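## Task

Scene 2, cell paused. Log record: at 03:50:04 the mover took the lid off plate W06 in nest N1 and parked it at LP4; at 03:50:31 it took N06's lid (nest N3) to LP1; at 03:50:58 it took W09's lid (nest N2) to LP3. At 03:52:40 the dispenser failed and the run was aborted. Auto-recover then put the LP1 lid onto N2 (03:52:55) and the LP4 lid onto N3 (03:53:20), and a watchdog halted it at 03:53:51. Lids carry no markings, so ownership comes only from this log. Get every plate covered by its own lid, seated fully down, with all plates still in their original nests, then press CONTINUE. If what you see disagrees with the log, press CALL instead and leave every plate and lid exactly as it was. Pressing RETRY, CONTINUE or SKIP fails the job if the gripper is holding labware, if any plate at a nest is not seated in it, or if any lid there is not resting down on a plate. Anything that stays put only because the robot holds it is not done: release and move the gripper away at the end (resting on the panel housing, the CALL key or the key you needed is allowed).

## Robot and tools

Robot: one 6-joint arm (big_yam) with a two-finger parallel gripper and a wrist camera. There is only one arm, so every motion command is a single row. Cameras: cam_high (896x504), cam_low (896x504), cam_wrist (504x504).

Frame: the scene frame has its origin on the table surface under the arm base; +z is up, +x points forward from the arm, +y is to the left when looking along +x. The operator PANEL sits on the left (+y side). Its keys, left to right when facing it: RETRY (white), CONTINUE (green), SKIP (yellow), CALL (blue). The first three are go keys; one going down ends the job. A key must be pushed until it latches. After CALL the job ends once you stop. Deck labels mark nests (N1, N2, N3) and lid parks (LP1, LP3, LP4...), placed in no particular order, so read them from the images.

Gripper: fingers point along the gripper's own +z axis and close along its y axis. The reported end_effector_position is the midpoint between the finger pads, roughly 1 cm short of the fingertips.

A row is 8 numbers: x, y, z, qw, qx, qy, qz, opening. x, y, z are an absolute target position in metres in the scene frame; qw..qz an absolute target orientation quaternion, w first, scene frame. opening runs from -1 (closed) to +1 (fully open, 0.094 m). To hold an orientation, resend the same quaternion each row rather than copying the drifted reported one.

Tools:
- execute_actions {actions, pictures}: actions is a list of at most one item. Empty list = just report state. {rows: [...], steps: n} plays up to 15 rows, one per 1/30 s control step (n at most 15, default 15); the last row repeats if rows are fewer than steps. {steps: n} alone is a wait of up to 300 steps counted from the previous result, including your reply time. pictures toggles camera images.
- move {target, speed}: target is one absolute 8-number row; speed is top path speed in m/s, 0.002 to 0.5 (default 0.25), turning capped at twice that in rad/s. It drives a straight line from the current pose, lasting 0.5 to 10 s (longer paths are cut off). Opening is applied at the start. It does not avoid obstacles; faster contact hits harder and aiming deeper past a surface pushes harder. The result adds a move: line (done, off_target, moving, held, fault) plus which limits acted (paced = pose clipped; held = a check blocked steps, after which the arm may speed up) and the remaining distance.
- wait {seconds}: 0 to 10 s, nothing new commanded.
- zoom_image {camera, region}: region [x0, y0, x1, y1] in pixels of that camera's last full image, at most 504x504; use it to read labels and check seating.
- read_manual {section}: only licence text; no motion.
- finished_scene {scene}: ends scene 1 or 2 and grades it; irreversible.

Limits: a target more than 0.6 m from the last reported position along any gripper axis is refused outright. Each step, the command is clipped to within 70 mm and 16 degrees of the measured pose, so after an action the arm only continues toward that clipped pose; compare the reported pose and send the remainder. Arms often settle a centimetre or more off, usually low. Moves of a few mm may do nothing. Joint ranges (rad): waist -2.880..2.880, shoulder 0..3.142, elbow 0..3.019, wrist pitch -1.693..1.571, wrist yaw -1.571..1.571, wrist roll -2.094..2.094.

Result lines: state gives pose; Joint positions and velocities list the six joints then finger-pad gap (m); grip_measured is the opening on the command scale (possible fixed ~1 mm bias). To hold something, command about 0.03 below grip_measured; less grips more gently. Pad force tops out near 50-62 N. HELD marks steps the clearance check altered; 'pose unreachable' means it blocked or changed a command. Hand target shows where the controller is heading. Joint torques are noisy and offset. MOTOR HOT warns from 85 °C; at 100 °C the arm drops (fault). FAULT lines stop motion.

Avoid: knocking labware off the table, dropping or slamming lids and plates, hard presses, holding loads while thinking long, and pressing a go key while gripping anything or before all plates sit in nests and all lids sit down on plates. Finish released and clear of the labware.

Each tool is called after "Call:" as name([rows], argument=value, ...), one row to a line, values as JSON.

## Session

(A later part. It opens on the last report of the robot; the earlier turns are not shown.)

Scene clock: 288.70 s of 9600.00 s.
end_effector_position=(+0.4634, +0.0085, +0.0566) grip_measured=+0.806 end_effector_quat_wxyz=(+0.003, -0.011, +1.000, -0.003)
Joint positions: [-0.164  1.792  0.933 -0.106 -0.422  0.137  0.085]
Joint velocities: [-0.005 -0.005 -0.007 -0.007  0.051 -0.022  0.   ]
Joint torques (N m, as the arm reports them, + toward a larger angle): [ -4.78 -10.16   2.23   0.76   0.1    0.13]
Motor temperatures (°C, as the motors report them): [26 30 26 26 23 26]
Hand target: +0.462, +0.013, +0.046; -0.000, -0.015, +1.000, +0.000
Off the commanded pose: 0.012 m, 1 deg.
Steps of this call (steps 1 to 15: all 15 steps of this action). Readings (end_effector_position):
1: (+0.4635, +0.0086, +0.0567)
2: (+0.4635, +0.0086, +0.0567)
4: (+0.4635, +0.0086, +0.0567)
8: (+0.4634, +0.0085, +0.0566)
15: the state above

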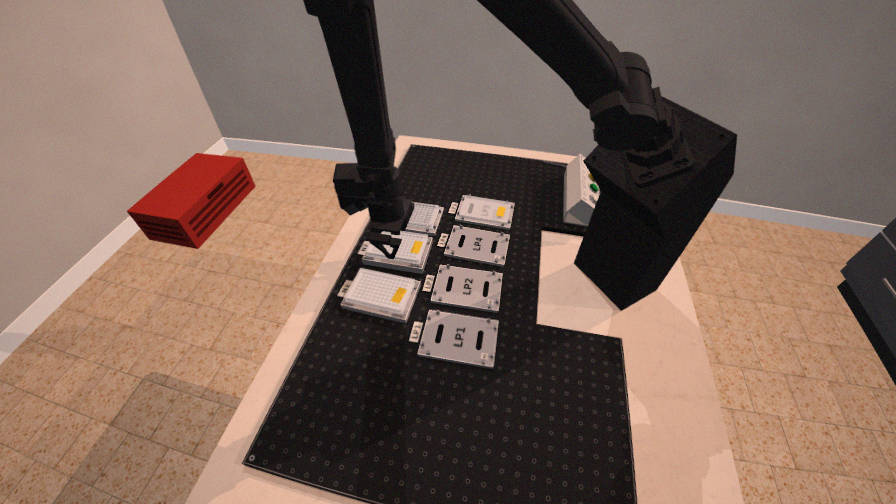

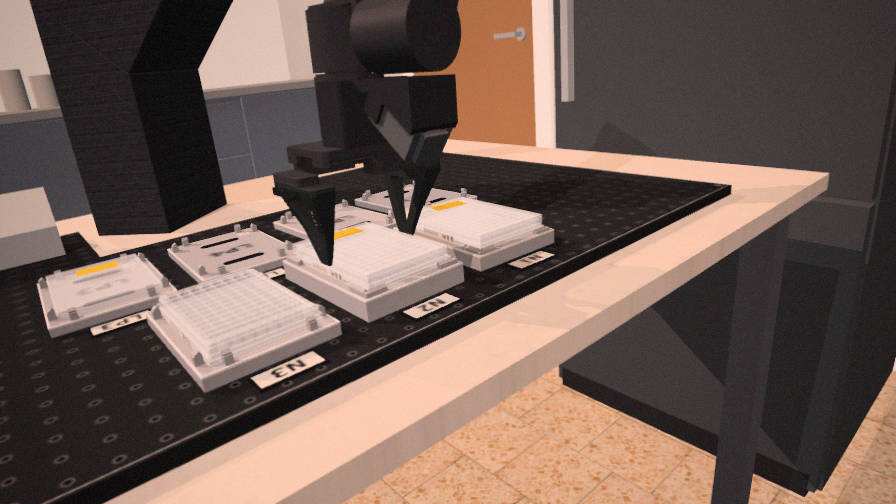

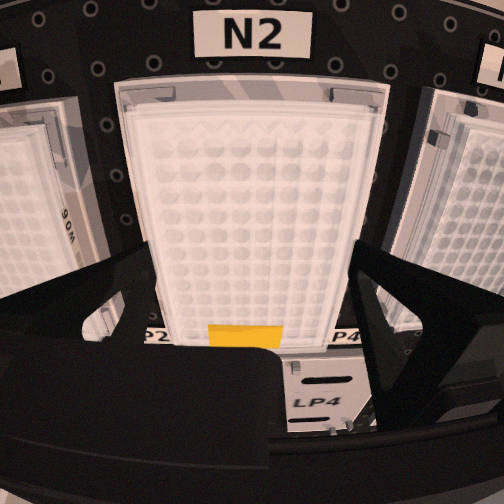

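Call:
move(target=[0.4635,0.006,0.105,0,-0.011,1,0,0.795], speed=0.04)

Call:
move(target=[0.466,-0.120,0.095,0,-0.008,1,0,0.795], speed=0.13)

Call:
move(target=[0.469,-0.1155,0.058,0,-0.009,1,0,0.795], speed=0.05)

Call:
zoom_image(camera="cam_wrist", region=[100, 50, 400, 350])

Scene clock: 303.90 s of 9600.00 s.
end_effector_position=(+0.4630, +0.0087, +0.0976) grip_measured=+0.806 end_effector_quat_wxyz=(-0.002, -0.011, +1.000, +0.002)
Joint positions: [-0.206  1.688  0.899 -0.201 -0.455  0.096  0.085]
Joint velocities: [-0.005 -0.005  0.007  0.002 -0.007  0.007 -0.   ]
Joint torques (N m, as the arm reports them, + toward a larger angle): [ -5.94 -14.73   1.21  -0.06  -0.1   -0.06]
Motor temperatures (°C, as the motors report them): [26 30 26 26 23 26]
Hand target: +0.463, +0.006, +0.105; +0.000, -0.011, +1.000, -0.000
Off the commanded pose: 0.008 m, 0 deg.
After step 90, 10.67 s passed at rest.
move: done

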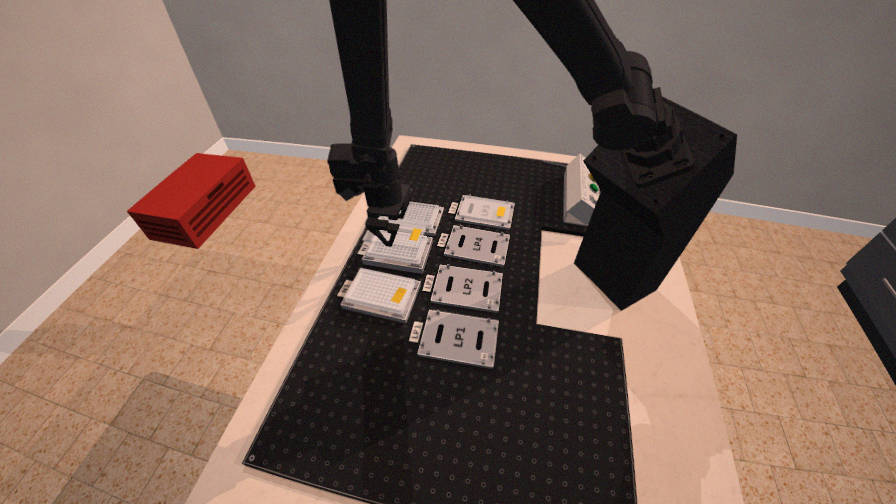

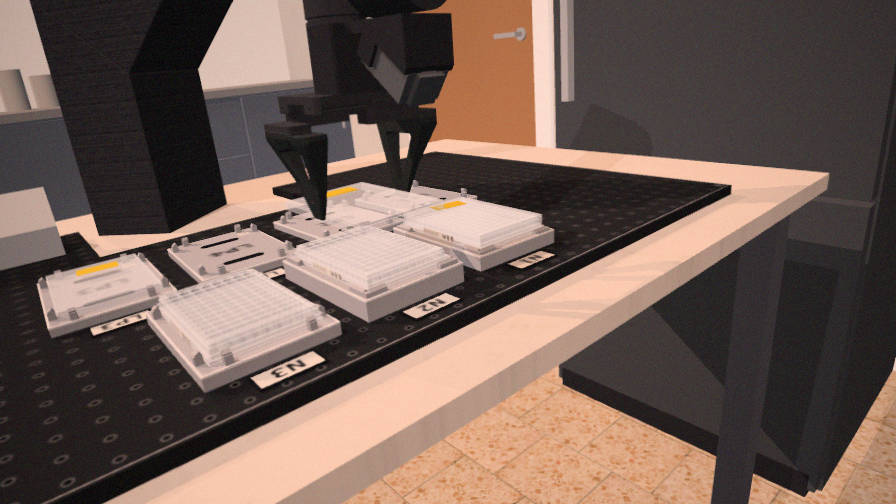

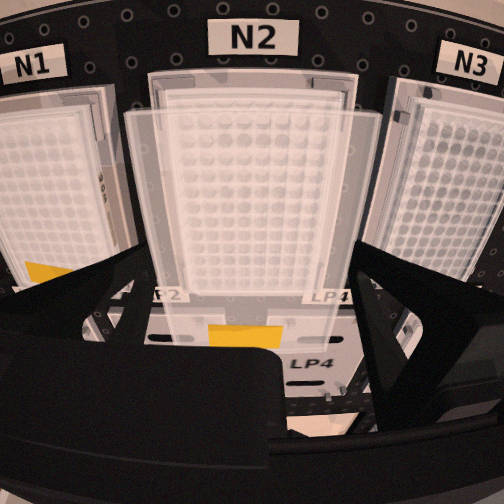

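Scene clock: 305.30 s of 9600.00 s.
end_effector_position=(+0.4680, -0.1158, +0.0980) grip_measured=+0.806 end_effector_quat_wxyz=(+0.005, -0.007, +1.000, -0.002)
Joint positions: [-0.441  1.864  0.991 -0.216 -0.567 -0.121  0.085]
Joint velocities: [ 0.005 -0.005 -0.002 -0.017 -0.051 -0.066 -0.001]
Joint torques (N m, as the arm reports them, + toward a larger angle): [ -7.94 -11.17   3.6    0.14  -0.13  -0.14]
Motor temperatures (°C, as the motors report them): [26 30 26 26 23 26]
Hand target: +0.468, -0.120, +0.094; +0.001, -0.008, +1.000, -0.001
Off the commanded pose: 0.005 m, 1 deg.
move: done

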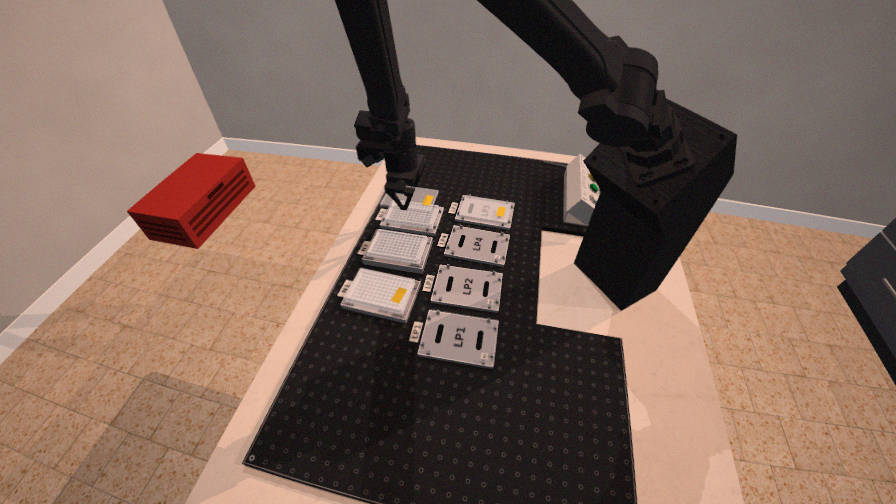

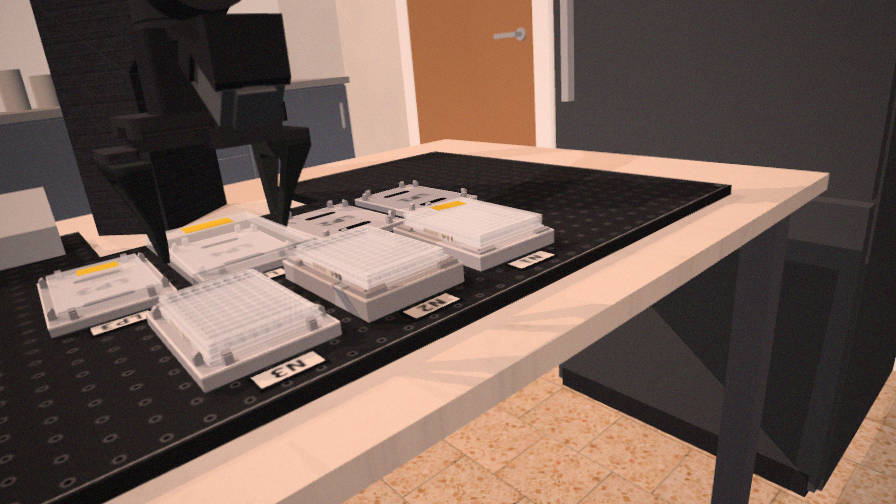

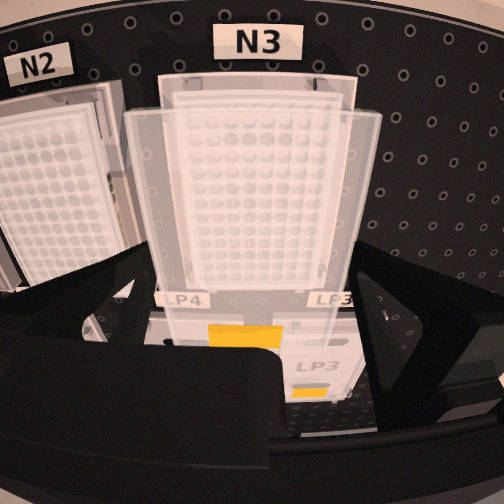

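Scene clock: 306.40 s of 9600.00 s.
end_effector_position=(+0.4676, -0.1182, +0.0684) grip_measured=+0.806 end_effector_quat_wxyz=(+0.001, -0.007, +1.000, -0.002)
Joint positions: [-0.412  1.936  1.024 -0.169 -0.552 -0.097  0.085]
Joint velocities: [ 0.005 -0.005  0.002  0.007  0.037 -0.037 -0.002]
Joint torques (N m, as the arm reports them, + toward a larger angle): [ -6.51 -10.39   3.     0.9    0.05   0.18]
Motor temperatures (°C, as the motors report them): [26 30 26 26 23 26]
Hand target: +0.469, -0.115, +0.058; +0.000, -0.009, +1.000, +0.000
Off the commanded pose: 0.011 m, 0 deg.
move: off_target

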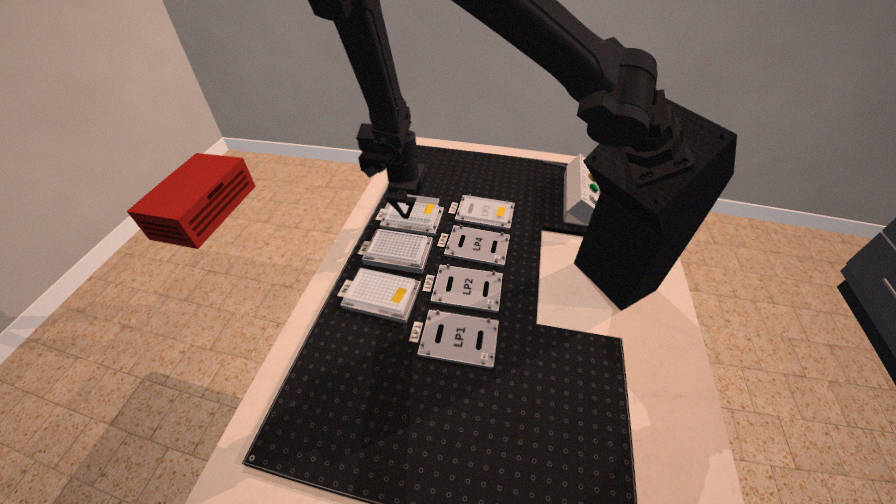

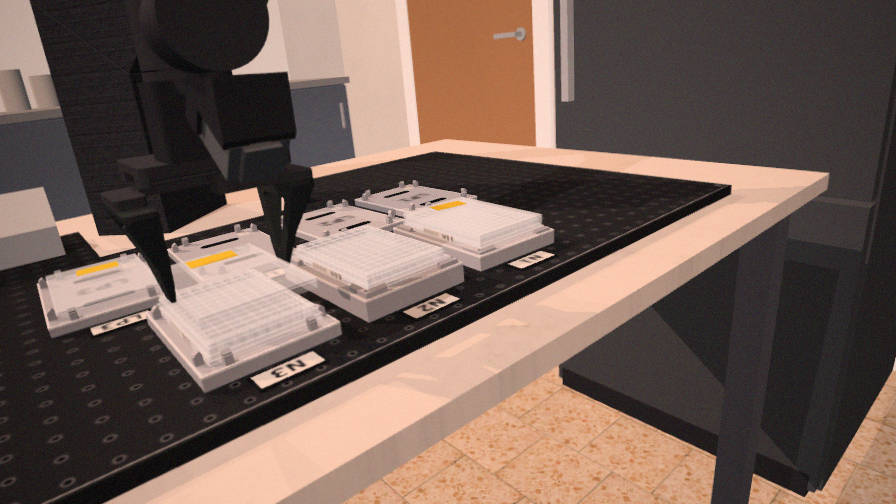

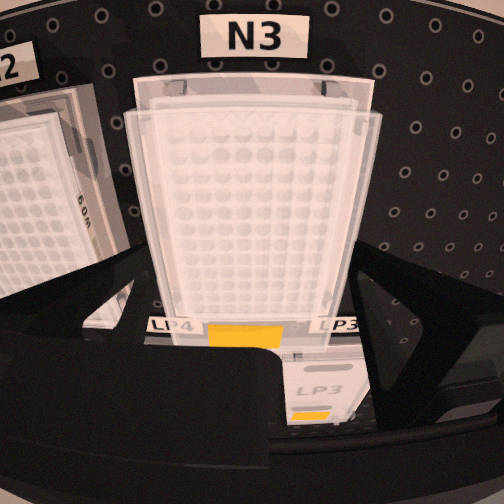

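Region (100, 50, 400, 350) of cam_wrist's 504x504 image, scaled by 1.680, with more detail than that image has.

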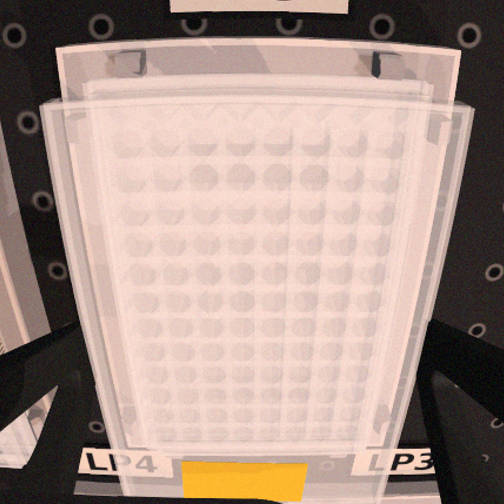

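Call:
execute_actions([
  {"rows": [[0.4688,-0.1153,0.0574,0,-0.009,1,0,0.795],[0.4686,-0.1151,0.0568,0,-0.009,1,0,0.795],[0.4684,-0.1149,0.0562,0,-0.009,1,0,0.795],[0.4682,-0.1148,0.0556,0,-0.009,1,0,0.795],[0.468,-0.1147,0.055,0,-0.009,1,0,0.795],[0.4678,-0.1147,0.0544,0,-0.009,1,0,0.795],[0.4678,-0.1147,0.0538,0,-0.009,1,0,0.795],[0.4678,-0.1147,0.0532,0,-0.009,1,0,0.795],[0.4678,-0.1147,0.0526,0,-0.009,1,0,0.795],[0.4678,-0.1147,0.052,0,-0.009,1,0,0.795],[0.4678,-0.1147,0.0514,0,-0.009,1,0,0.795],[0.4678,-0.1147,0.0508,0,-0.009,1,0,0.795],[0.4678,-0.1147,0.0502,0,-0.009,1,0,0.795],[0.4678,-0.1147,0.0496,0,-0.009,1,0,0.795],[0.4678,-0.1147,0.049,0,-0.009,1,0,0.795]], "steps": 15},
], pictures=false)

Call:
execute_actions([
  {"rows": [[0.4678,-0.1147,0.0485,0,-0.009,1,0,0.795],[0.4678,-0.1147,0.048,0,-0.009,1,0,0.795],[0.4678,-0.1147,0.0475,0,-0.009,1,0,0.795],[0.4678,-0.1147,0.047,0,-0.009,1,0,0.795],[0.4678,-0.1147,0.0465,0,-0.009,1,0,0.795],[0.4678,-0.1147,0.046,0,-0.009,1,0,0.795],[0.4678,-0.1147,0.0455,0,-0.009,1,0,0.795],[0.4678,-0.1147,0.045,0,-0.009,1,0,0.795],[0.4678,-0.1147,0.0445,0,-0.009,1,0,0.795],[0.4678,-0.1147,0.044,0,-0.009,1,0,0.795],[0.4678,-0.1147,0.0435,0,-0.009,1,0,0.795],[0.4678,-0.1147,0.043,0,-0.009,1,0,0.795],[0.4678,-0.1147,0.0425,0,-0.009,1,0,0.795],[0.4678,-0.1147,0.042,0,-0.009,1,0,0.795],[0.4678,-0.1147,0.0415,0,-0.009,1,0,0.795]], "steps": 15},
])

Scene clock: 329.97 s of 9600.00 s.
end_effector_position=(+0.4656, -0.1186, +0.0622) grip_measured=+0.806 end_effector_quat_wxyz=(+0.001, -0.006, +1.000, -0.003)
Joint positions: [-0.405  1.951  1.024 -0.151 -0.548 -0.088  0.085]
Joint velocities: [ 0.024  0.054  0.022  0.007  0.168 -0.007  0.001]
Joint torques (N m, as the arm reports them, + toward a larger angle): [ -7.19 -10.78   3.21   0.82   0.06   0.15]
Motor temperatures (°C, as the motors report them): [27 30 26 26 23 26]
Hand target: +0.467, -0.114, +0.049; -0.000, -0.009, +1.000, +0.000
Off the commanded pose: 0.014 m, 0 deg.
Steps of this call (steps 1 to 90: nothing new was sent; then 20.07 s passed at rest; steps 91 to 105: all 15 steps of this action). Readings (end_effector_position):
91: (+0.4677, -0.1182, +0.0684)
92: (+0.4678, -0.1182, +0.0684)
94: (+0.4683, -0.1184, +0.0683)
98: (+0.4688, -0.1188, +0.0674)
105: the state above

Scene clock: 330.47 s of 9600.00 s.
end_effector_position=(+0.4687, -0.1186, +0.0551) grip_measured=+0.806 end_effector_quat_wxyz=(+0.003, -0.008, +1.000, -0.003)
Joint positions: [-0.397  1.967  1.037 -0.138 -0.544 -0.08   0.085]
Joint velocities: [ 0.015  0.024  0.022  0.017 -0.051 -0.066  0.   ]
Joint torques (N m, as the arm reports them, + toward a larger angle): [ -7.03 -10.67   2.73   0.92   0.08   0.17]
Motor temperatures (°C, as the motors report them): [27 30 26 26 23 26]
Hand target: +0.467, -0.114, +0.042; -0.000, -0.009, +1.000, +0.000
Off the commanded pose: 0.014 m, 1 deg.
Steps of this call (steps 1 to 15: all 15 steps of this action). Readings (end_effector_position):
1: (+0.4654, -0.1187, +0.0614)
2: (+0.4651, -0.1187, +0.0606)
4: (+0.4657, -0.1186, +0.0594)
8: (+0.4676, -0.1185, +0.0580)
15: the state above

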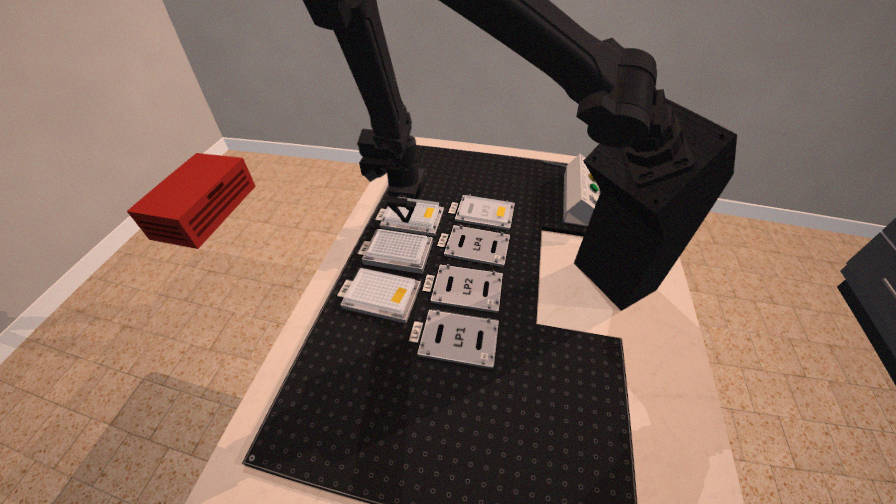

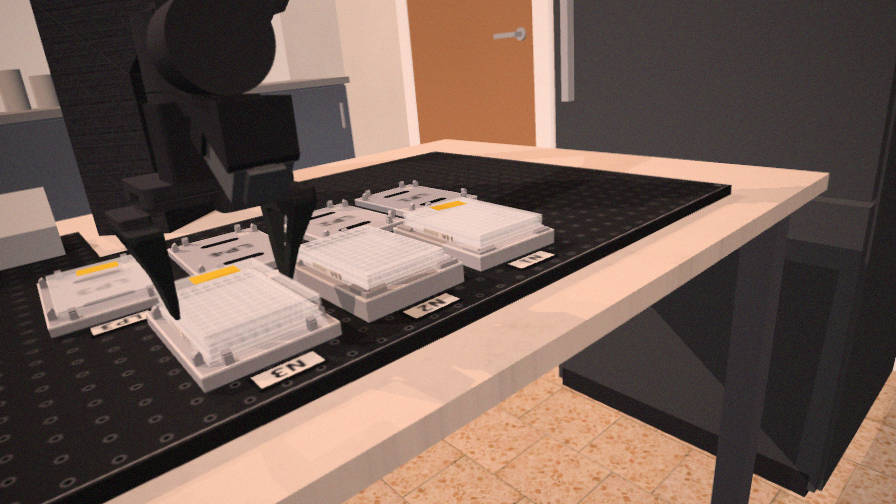

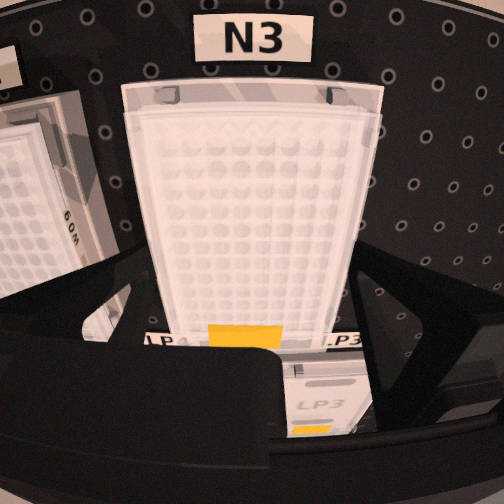

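Call:
execute_actions([
  {"rows": [[0.4676,-0.1147,0.0411,0,-0.009,1,0,0.795],[0.4675,-0.1147,0.0407,0,-0.009,1,0,0.795],[0.4675,-0.1147,0.0403,0,-0.009,1,0,0.795],[0.4675,-0.1147,0.0399,0,-0.009,1,0,0.795],[0.4675,-0.1147,0.0395,0,-0.009,1,0,0.795],[0.4675,-0.1147,0.0391,0,-0.009,1,0,0.795],[0.4675,-0.1147,0.0387,0,-0.009,1,0,0.795],[0.4675,-0.1147,0.0383,0,-0.009,1,0,0.795],[0.4675,-0.1147,0.0379,0,-0.009,1,0,0.795],[0.4675,-0.1147,0.0375,0,-0.009,1,0,0.795],[0.4675,-0.1147,0.0371,0,-0.009,1,0,0.795]], "steps": 15},
])

Call:
zoom_image(camera="cam_low", region=[120, 230, 350, 390])

Scene clock: 345.73 s of 9600.00 s.
end_effector_position=(+0.4675, -0.1189, +0.0490) grip_measured=+0.806 end_effector_quat_wxyz=(+0.002, -0.007, +1.000, -0.003)
Joint positions: [-0.392  1.982  1.042 -0.128 -0.542 -0.073  0.085]
Joint velocities: [ 0.005  0.005  0.012  0.012 -0.007  0.095  0.001]
Joint torques (N m, as the arm reports them, + toward a larger angle): [ -6.41 -11.36   2.75   0.84   0.08   0.19]
Motor temperatures (°C, as the motors report them): [27 30 26 26 23 26]
Hand target: +0.467, -0.114, +0.037; -0.000, -0.009, +1.000, +0.000
Off the commanded pose: 0.013 m, 1 deg.
Steps of this call (steps 1 to 90: nothing new was sent; then 11.77 s passed at rest; steps 91 to 105: all 15 steps of this action). Readings (end_effector_position):
91: (+0.4676, -0.1184, +0.0534)
92: (+0.4678, -0.1184, +0.0534)
94: (+0.4679, -0.1187, +0.0531)
98: (+0.4674, -0.1189, +0.0520)
105: the state above

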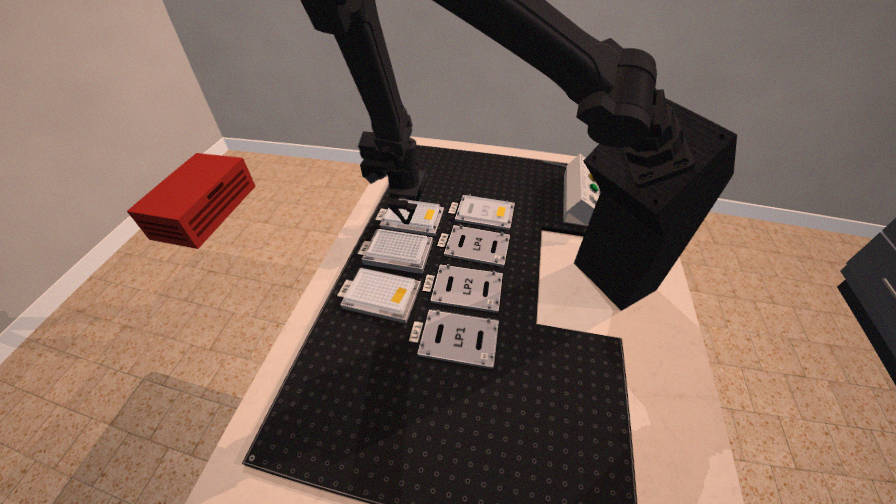

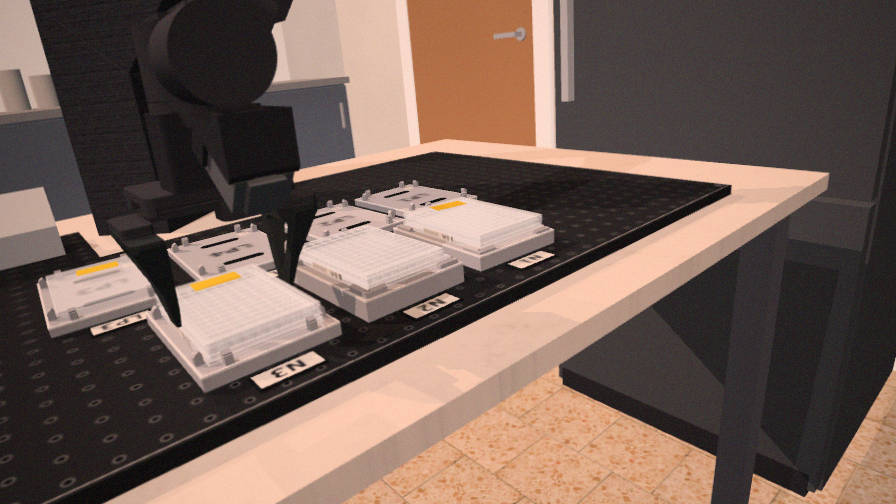

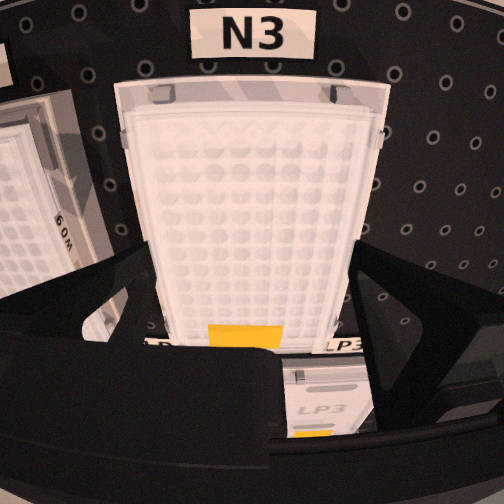

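Region (120, 230, 350, 390) of cam_low's 896x504 image, scaled by 2.191, with more detail than that image has; it fills the top 351 rows of this view, and the rest is white.

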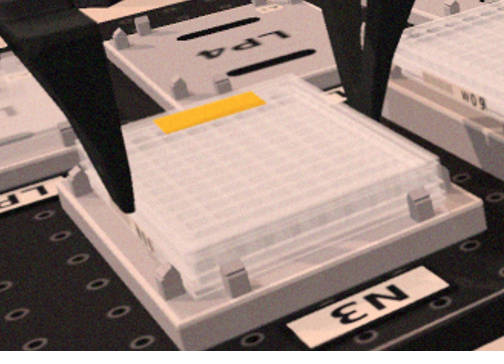

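Seated. Release and go to LP3 (approx (0.27, −0.18)).

Call:
execute_actions([
  {"rows": [[0.4675,-0.1147,0.0371,0,-0.009,1,0,0.82],[0.4675,-0.1147,0.0371,0,-0.009,1,0,0.85],[0.4675,-0.1147,0.0371,0,-0.009,1,0,1]], "steps": 12},
], pictures=false)

Call:
move(target=[0.467,-0.121,0.095,0,-0.008,1,0,1], speed=0.08)

Call:
move(target=[0.272,-0.18,0.085,0,0.0,1,0,1], speed=0.15)

Scene clock: 355.73 s of 9600.00 s.
end_effector_position=(+0.4677, -0.1187, +0.0489) grip_measured=+1.000 end_effector_quat_wxyz=(+0.002, -0.007, +1.000, -0.003)
Joint positions: [-0.391  1.982  1.042 -0.128 -0.541 -0.073  0.094]
Joint velocities: [-0.005  0.005  0.002 -0.002 -0.007 -0.022  0.   ]
Joint torques (N m, as the arm reports them, + toward a larger angle): [ -6.43 -11.26   2.67   0.73   0.08   0.18]
Motor temperatures (°C, as the motors report them): [27 30 26 26 23 26]
Hand target: +0.467, -0.114, +0.037; -0.000, -0.009, +1.000, +0.000
Off the commanded pose: 0.013 m, 1 deg.
Steps of this call (steps 1 to 90: nothing new was sent; then 6.60 s passed at rest; steps 91 to 102: all 12 steps of this action). Readings (end_effector_position):
91: (+0.4677, -0.1187, +0.0489)
92: (+0.4677, -0.1187, +0.0489)
94: (+0.4677, -0.1187, +0.0489)
98: (+0.4677, -0.1187, +0.0489)
102: the state above

Scene clock: 356.90 s of 9600.00 s.
end_effector_position=(+0.4690, -0.1201, +0.0895) grip_measured=+1.000 end_effector_quat_wxyz=(+0.001, -0.007, +1.000, +0.000)
Joint positions: [-0.439  1.893  1.011 -0.216 -0.57  -0.126  0.094]
Joint velocities: [ 0.005 -0.005 -0.007 -0.002 -0.007 -0.037  0.   ]
Joint torques (N m, as the arm reports them, + toward a larger angle): [ -8.46 -13.9    1.09  -0.03  -0.17  -0.07]
Motor temperatures (°C, as the motors report them): [27 30 26 26 23 26]
Hand target: +0.467, -0.121, +0.095; +0.000, -0.008, +1.000, -0.000
Off the commanded pose: 0.006 m, 0 deg.
move: done

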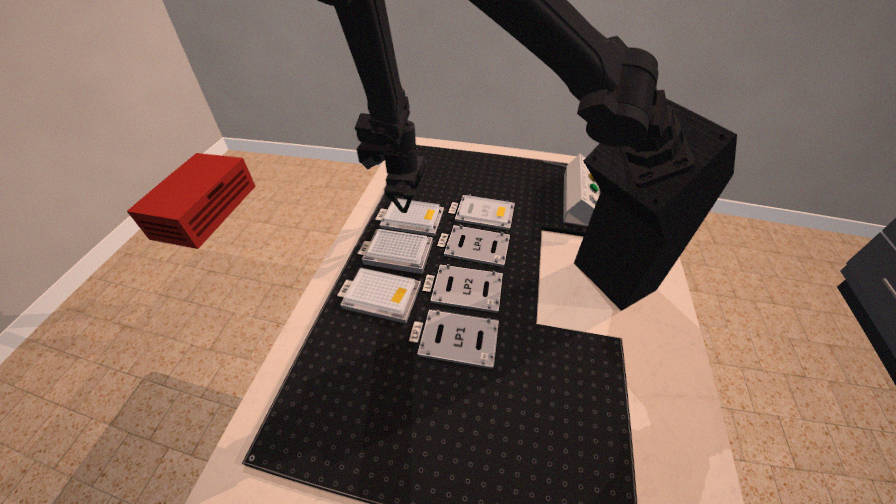

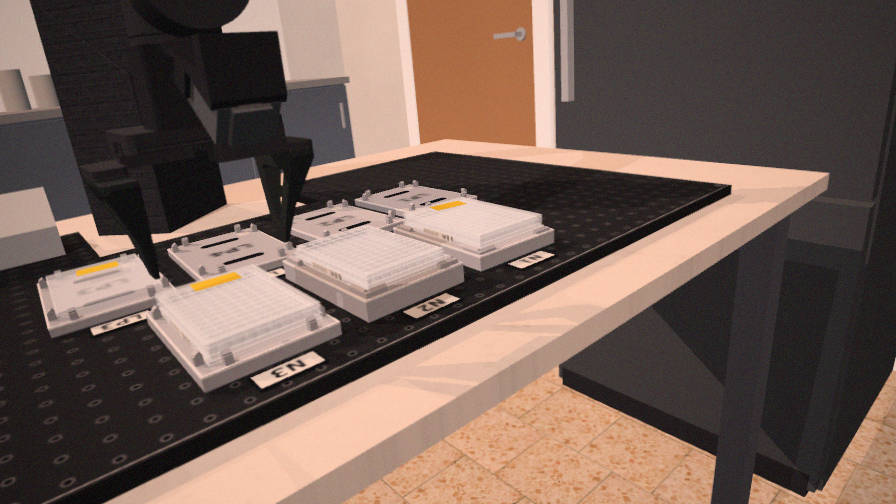

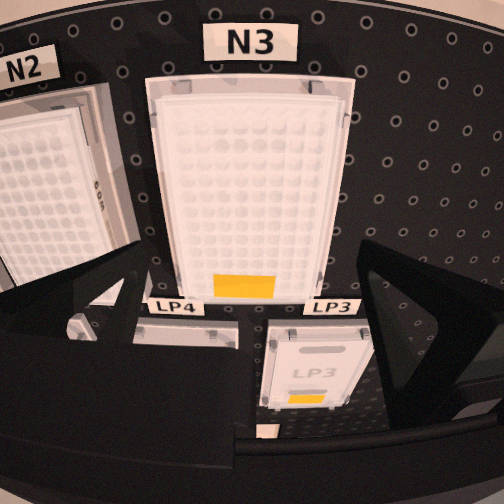

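Scene clock: 358.73 s of 9600.00 s.
end_effector_position=(+0.2783, -0.1825, +0.0835) grip_measured=+1.000 end_effector_quat_wxyz=(-0.001, +0.001, +1.000, -0.001)
Joint positions: [-0.631  2.081  0.665  0.192 -0.645 -0.325  0.094]
Joint velocities: [ 0.005 -0.015 -0.022  0.007  0.037 -0.051  0.   ]
Joint torques (N m, as the arm reports them, + toward a larger angle): [-7.45 -7.77 -2.    0.78 -0.2  -0.04]
Motor temperatures (°C, as the motors report them): [27 30 26 26 23 26]
Hand target: +0.273, -0.185, +0.083; +0.000, -0.000, +1.000, -0.001
Off the commanded pose: 0.007 m, 0 deg.
move: done

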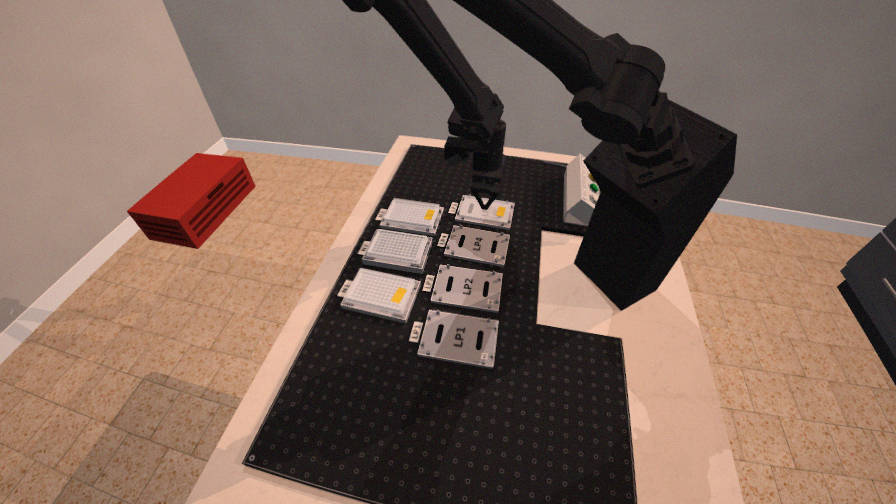

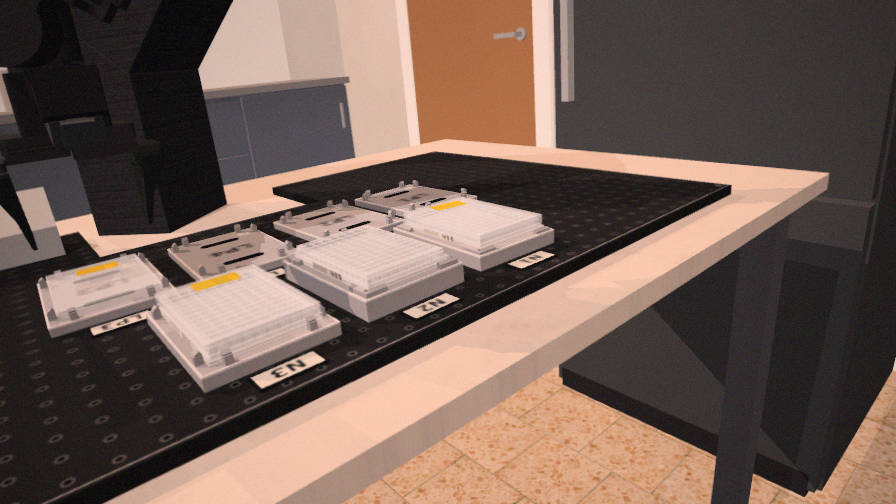

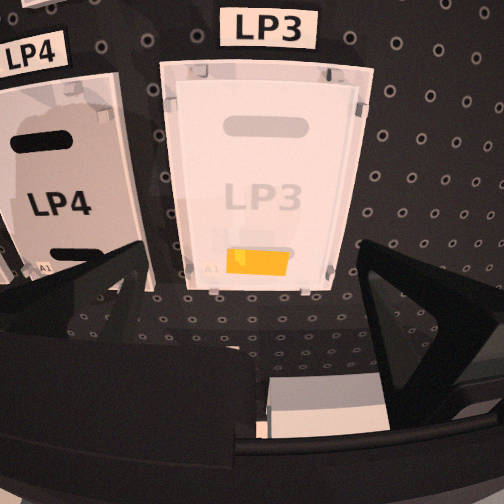

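Call:
move(target=[0.282,-0.1855,0.048,0,0.006,1,0,1], speed=0.05)

Scene clock: 372.30 s of 9600.00 s.
end_effector_position=(+0.2840, -0.1878, +0.0558) grip_measured=+1.000 end_effector_quat_wxyz=(+0.003, +0.006, +1.000, -0.002)
Joint positions: [-0.592  2.159  0.713  0.259 -0.629 -0.264  0.094]
Joint velocities: [ 0.005 -0.015 -0.002 -0.002  0.051  0.007  0.   ]
Joint torques (N m, as the arm reports them, + toward a larger angle): [-6.91 -7.62 -0.96  0.95  0.09  0.16]
Motor temperatures (°C, as the motors report them): [27 30 26 26 23 26]
Hand target: +0.282, -0.185, +0.048; -0.000, +0.006, +1.000, +0.000
Off the commanded pose: 0.008 m, 0 deg.
After step 90, 9.53 s passed at rest.
move: done

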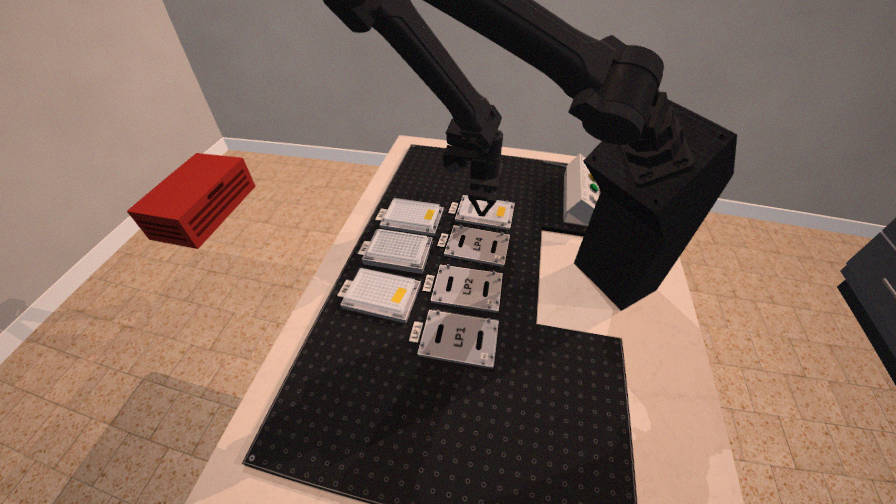

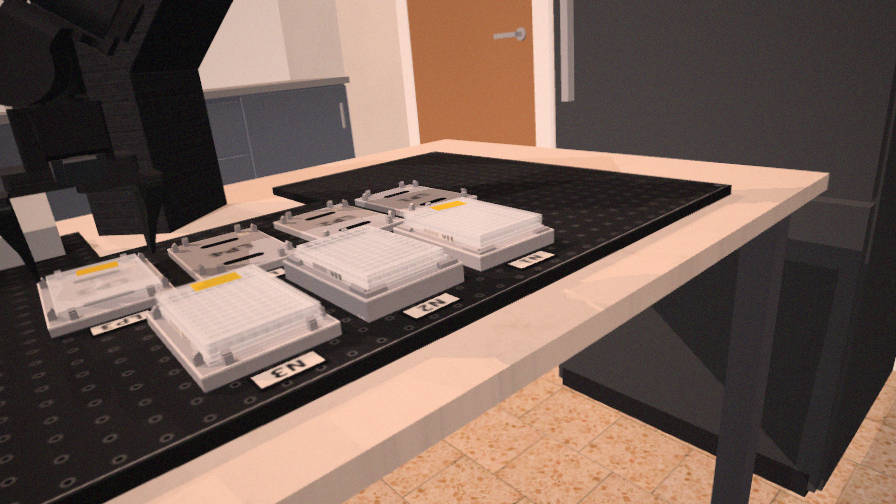

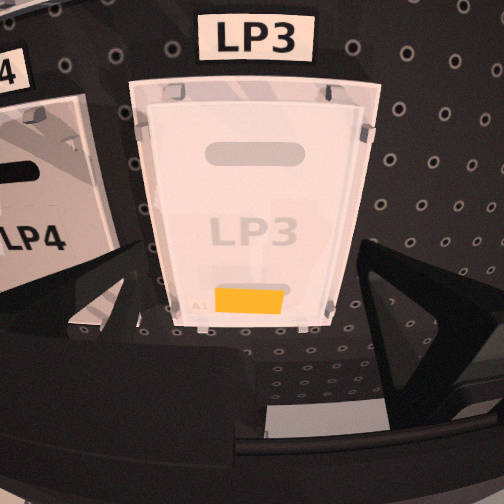

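Call:
execute_actions([
  {"rows": [[0.2816,-0.1856,0.047,0,0.008,1,0,1],[0.2812,-0.1857,0.046,0,0.009,1,0,1],[0.2808,-0.1857,0.045,0,0.01,1,0,1],[0.2804,-0.1857,0.044,0,0.01,1,0,1],[0.28,-0.1857,0.043,0,0.01,1,0,1],[0.2796,-0.1857,0.042,0,0.01,1,0,1],[0.2792,-0.1857,0.041,0,0.01,1,0,1],[0.279,-0.1857,0.040,0,0.01,1,0,1],[0.279,-0.1857,0.039,0,0.01,1,0,1],[0.279,-0.1857,0.038,0,0.01,1,0,1],[0.279,-0.1857,0.037,0,0.01,1,0,1],[0.279,-0.1857,0.036,0,0.01,1,0,1],[0.279,-0.1857,0.035,0,0.01,1,0,1],[0.279,-0.1857,0.034,0,0.01,1,0,1],[0.279,-0.1857,0.033,0,0.01,1,0,1]], "steps": 15},
], pictures=false)

Call:
execute_actions([
  {"rows": [[0.279,-0.1857,0.0322,0,0.01,1,0,1],[0.279,-0.1857,0.0315,0,0.01,1,0,1],[0.279,-0.1857,0.031,0,0.01,1,0,1]], "steps": 12},
])

Scene clock: 391.90 s of 9600.00 s.
end_effector_position=(+0.2811, -0.1889, +0.0434) grip_measured=+1.000 end_effector_quat_wxyz=(+0.003, +0.010, +1.000, -0.003)
Joint positions: [-0.576  2.198  0.726  0.296 -0.622 -0.237  0.094]
Joint velocities: [0.044 0.063 0.032 0.076 0.037 0.11  0.   ]
Joint torques (N m, as the arm reports them, + toward a larger angle): [-6.48 -7.03 -1.34  0.83  0.04  0.14]
Motor temperatures (°C, as the motors report them): [27 30 26 26 22 26]
Hand target: +0.279, -0.185, +0.033; -0.000, +0.010, +1.000, +0.000
Off the commanded pose: 0.011 m, 0 deg.
Steps of this call (steps 1 to 90: nothing new was sent; then 16.10 s passed at rest; steps 91 to 105: all 15 steps of this action). Readings (end_effector_position):
91: (+0.2840, -0.1879, +0.0557)
92: (+0.2842, -0.1880, +0.0556)
94: (+0.2842, -0.1886, +0.0551)
98: (+0.2823, -0.1894, +0.0515)
105: the state above

Scene clock: 392.30 s of 9600.00 s.
end_effector_position=(+0.2815, -0.1887, +0.0394) grip_measured=+1.000 end_effector_quat_wxyz=(+0.004, +0.011, +1.000, -0.003)
Joint positions: [-0.569  2.208  0.732  0.306 -0.62  -0.227  0.094]
Joint velocities: [-0.015 -0.005 -0.007  0.017  0.037  0.007  0.   ]
Joint torques (N m, as the arm reports them, + toward a larger angle): [-6.68 -7.11 -1.59  0.97  0.07  0.17]
Motor temperatures (°C, as the motors report them): [27 30 26 26 22 26]
Hand target: +0.279, -0.186, +0.031; -0.000, +0.010, +1.000, +0.000
Off the commanded pose: 0.009 m, 1 deg.
Steps of this call (steps 1 to 12: all 12 steps of this action). Readings (end_effector_position):
1: (+0.2813, -0.1890, +0.0424)
2: (+0.2812, -0.1889, +0.0415)
4: (+0.2816, -0.1888, +0.0401)
8: (+0.2814, -0.1887, +0.0394)
12: the state above

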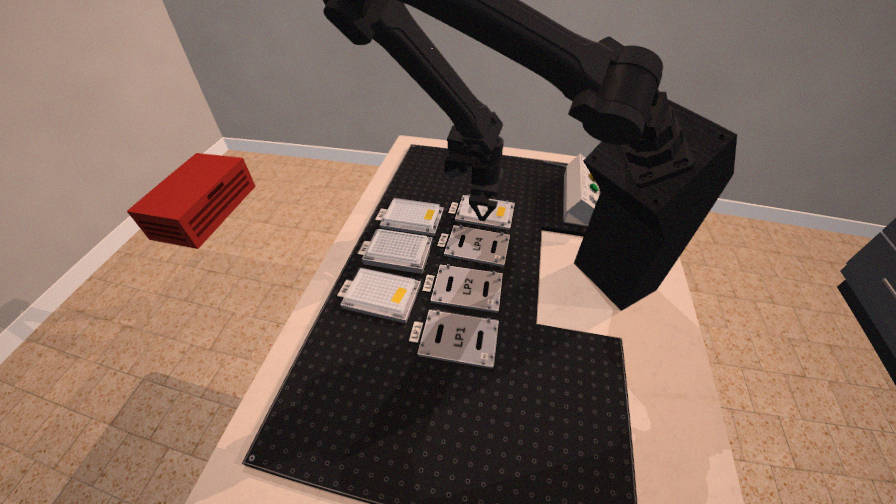

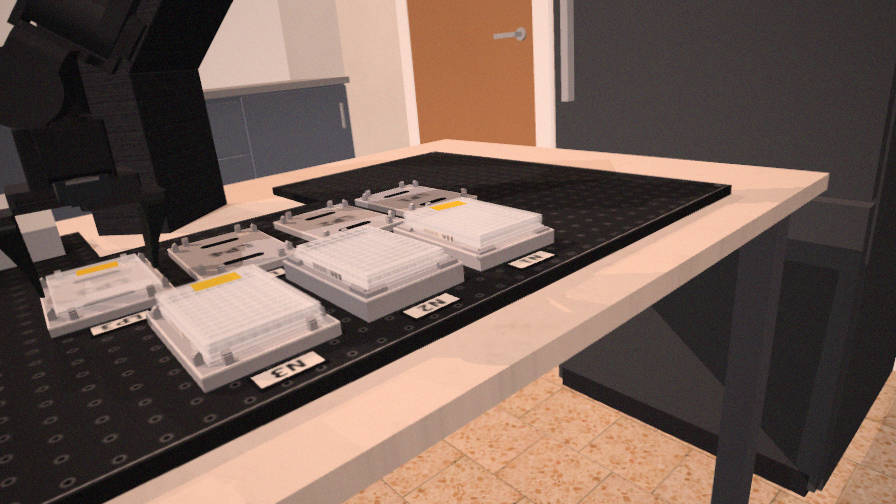

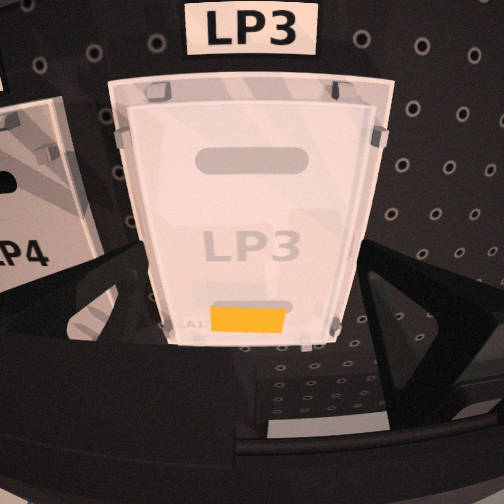

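Call:
execute_actions([
  {"rows": [[0.279,-0.1855,0.0305,0,0.01,1,0,1],[0.279,-0.1853,0.030,0,0.01,1,0,1],[0.279,-0.1852,0.0295,0,0.01,1,0,1],[0.279,-0.1852,0.029,0,0.01,1,0,1]], "steps": 12},
], pictures=false)

Call:
execute_actions([
  {"rows": [[0.279,-0.1852,0.029,0,0.01,1,0,0.9],[0.279,-0.1852,0.029,0,0.01,1,0,0.87],[0.279,-0.1852,0.029,0,0.01,1,0,0.85],[0.279,-0.1852,0.029,0,0.01,1,0,0.83],[0.279,-0.1852,0.029,0,0.01,1,0,0.82],[0.279,-0.1852,0.029,0,0.01,1,0,0.81],[0.279,-0.1852,0.029,0,0.01,1,0,0.80],[0.279,-0.1852,0.029,0,0.01,1,0,0.795]], "steps": 15},
])

Scene clock: 405.53 s of 9600.00 s.
end_effector_position=(+0.2808, -0.1883, +0.0380) grip_measured=+1.000 end_effector_quat_wxyz=(+0.003, +0.012, +1.000, -0.003)
Joint positions: [-0.566  2.212  0.732  0.311 -0.618 -0.222  0.094]
Joint velocities: [-0.005 -0.005  0.002  0.007 -0.081  0.007  0.   ]
Joint torques (N m, as the arm reports them, + toward a larger angle): [-6.67 -6.47 -1.35  0.67  0.1   0.18]
Motor temperatures (°C, as the motors report them): [27 30 26 26 22 26]
Hand target: +0.279, -0.185, +0.029; -0.000, +0.010, +1.000, -0.000
Off the commanded pose: 0.010 m, 1 deg.
Steps of this call (steps 1 to 90: nothing new was sent; then 9.83 s passed at rest; steps 91 to 102: all 12 steps of this action). Readings (end_effector_position):
91: (+0.2815, -0.1888, +0.0394)
92: (+0.2816, -0.1889, +0.0394)
94: (+0.2817, -0.1890, +0.0392)
98: (+0.2811, -0.1885, +0.0383)
102: the state above

Scene clock: 406.03 s of 9600.00 s.
end_effector_position=(+0.2808, -0.1883, +0.0380) grip_measured=+0.804 end_effector_quat_wxyz=(+0.003, +0.012, +1.000, -0.003)
Joint positions: [-0.566  2.212  0.732  0.311 -0.618 -0.222  0.085]
Joint velocities: [-0.005  0.005 -0.007 -0.012 -0.022 -0.022 -0.   ]
Joint torques (N m, as the arm reports them, + toward a larger angle): [-6.65 -6.55 -1.46  0.91  0.03  0.15]
Motor temperatures (°C, as the motors report them): [27 30 26 26 22 26]
Hand target: +0.279, -0.185, +0.029; -0.000, +0.010, +1.000, +0.000
Off the commanded pose: 0.010 m, 1 deg.
Steps of this call (steps 1 to 15: all 15 steps of this action). Readings (end_effector_position):
1: (+0.2808, -0.1883, +0.0380)
2: (+0.2808, -0.1883, +0.0380)
4: (+0.2808, -0.1883, +0.0380)
8: (+0.2808, -0.1883, +0.0380)
15: the state above

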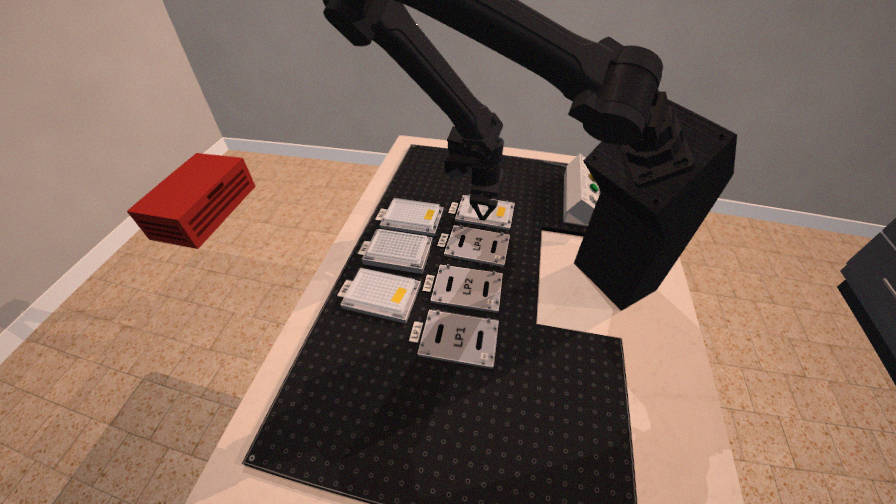

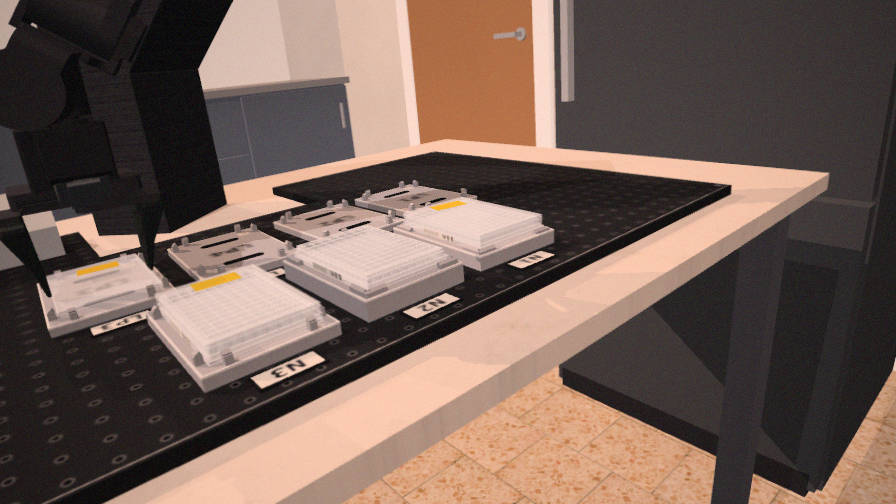

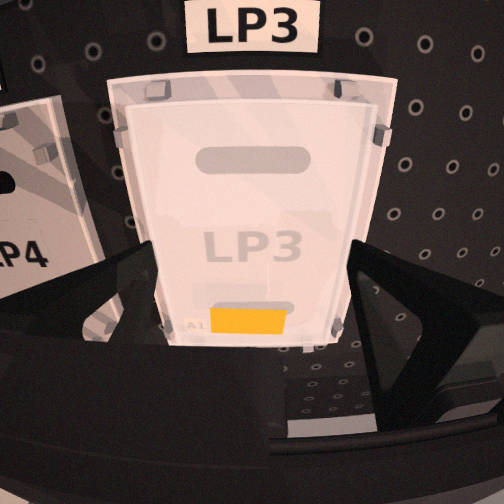

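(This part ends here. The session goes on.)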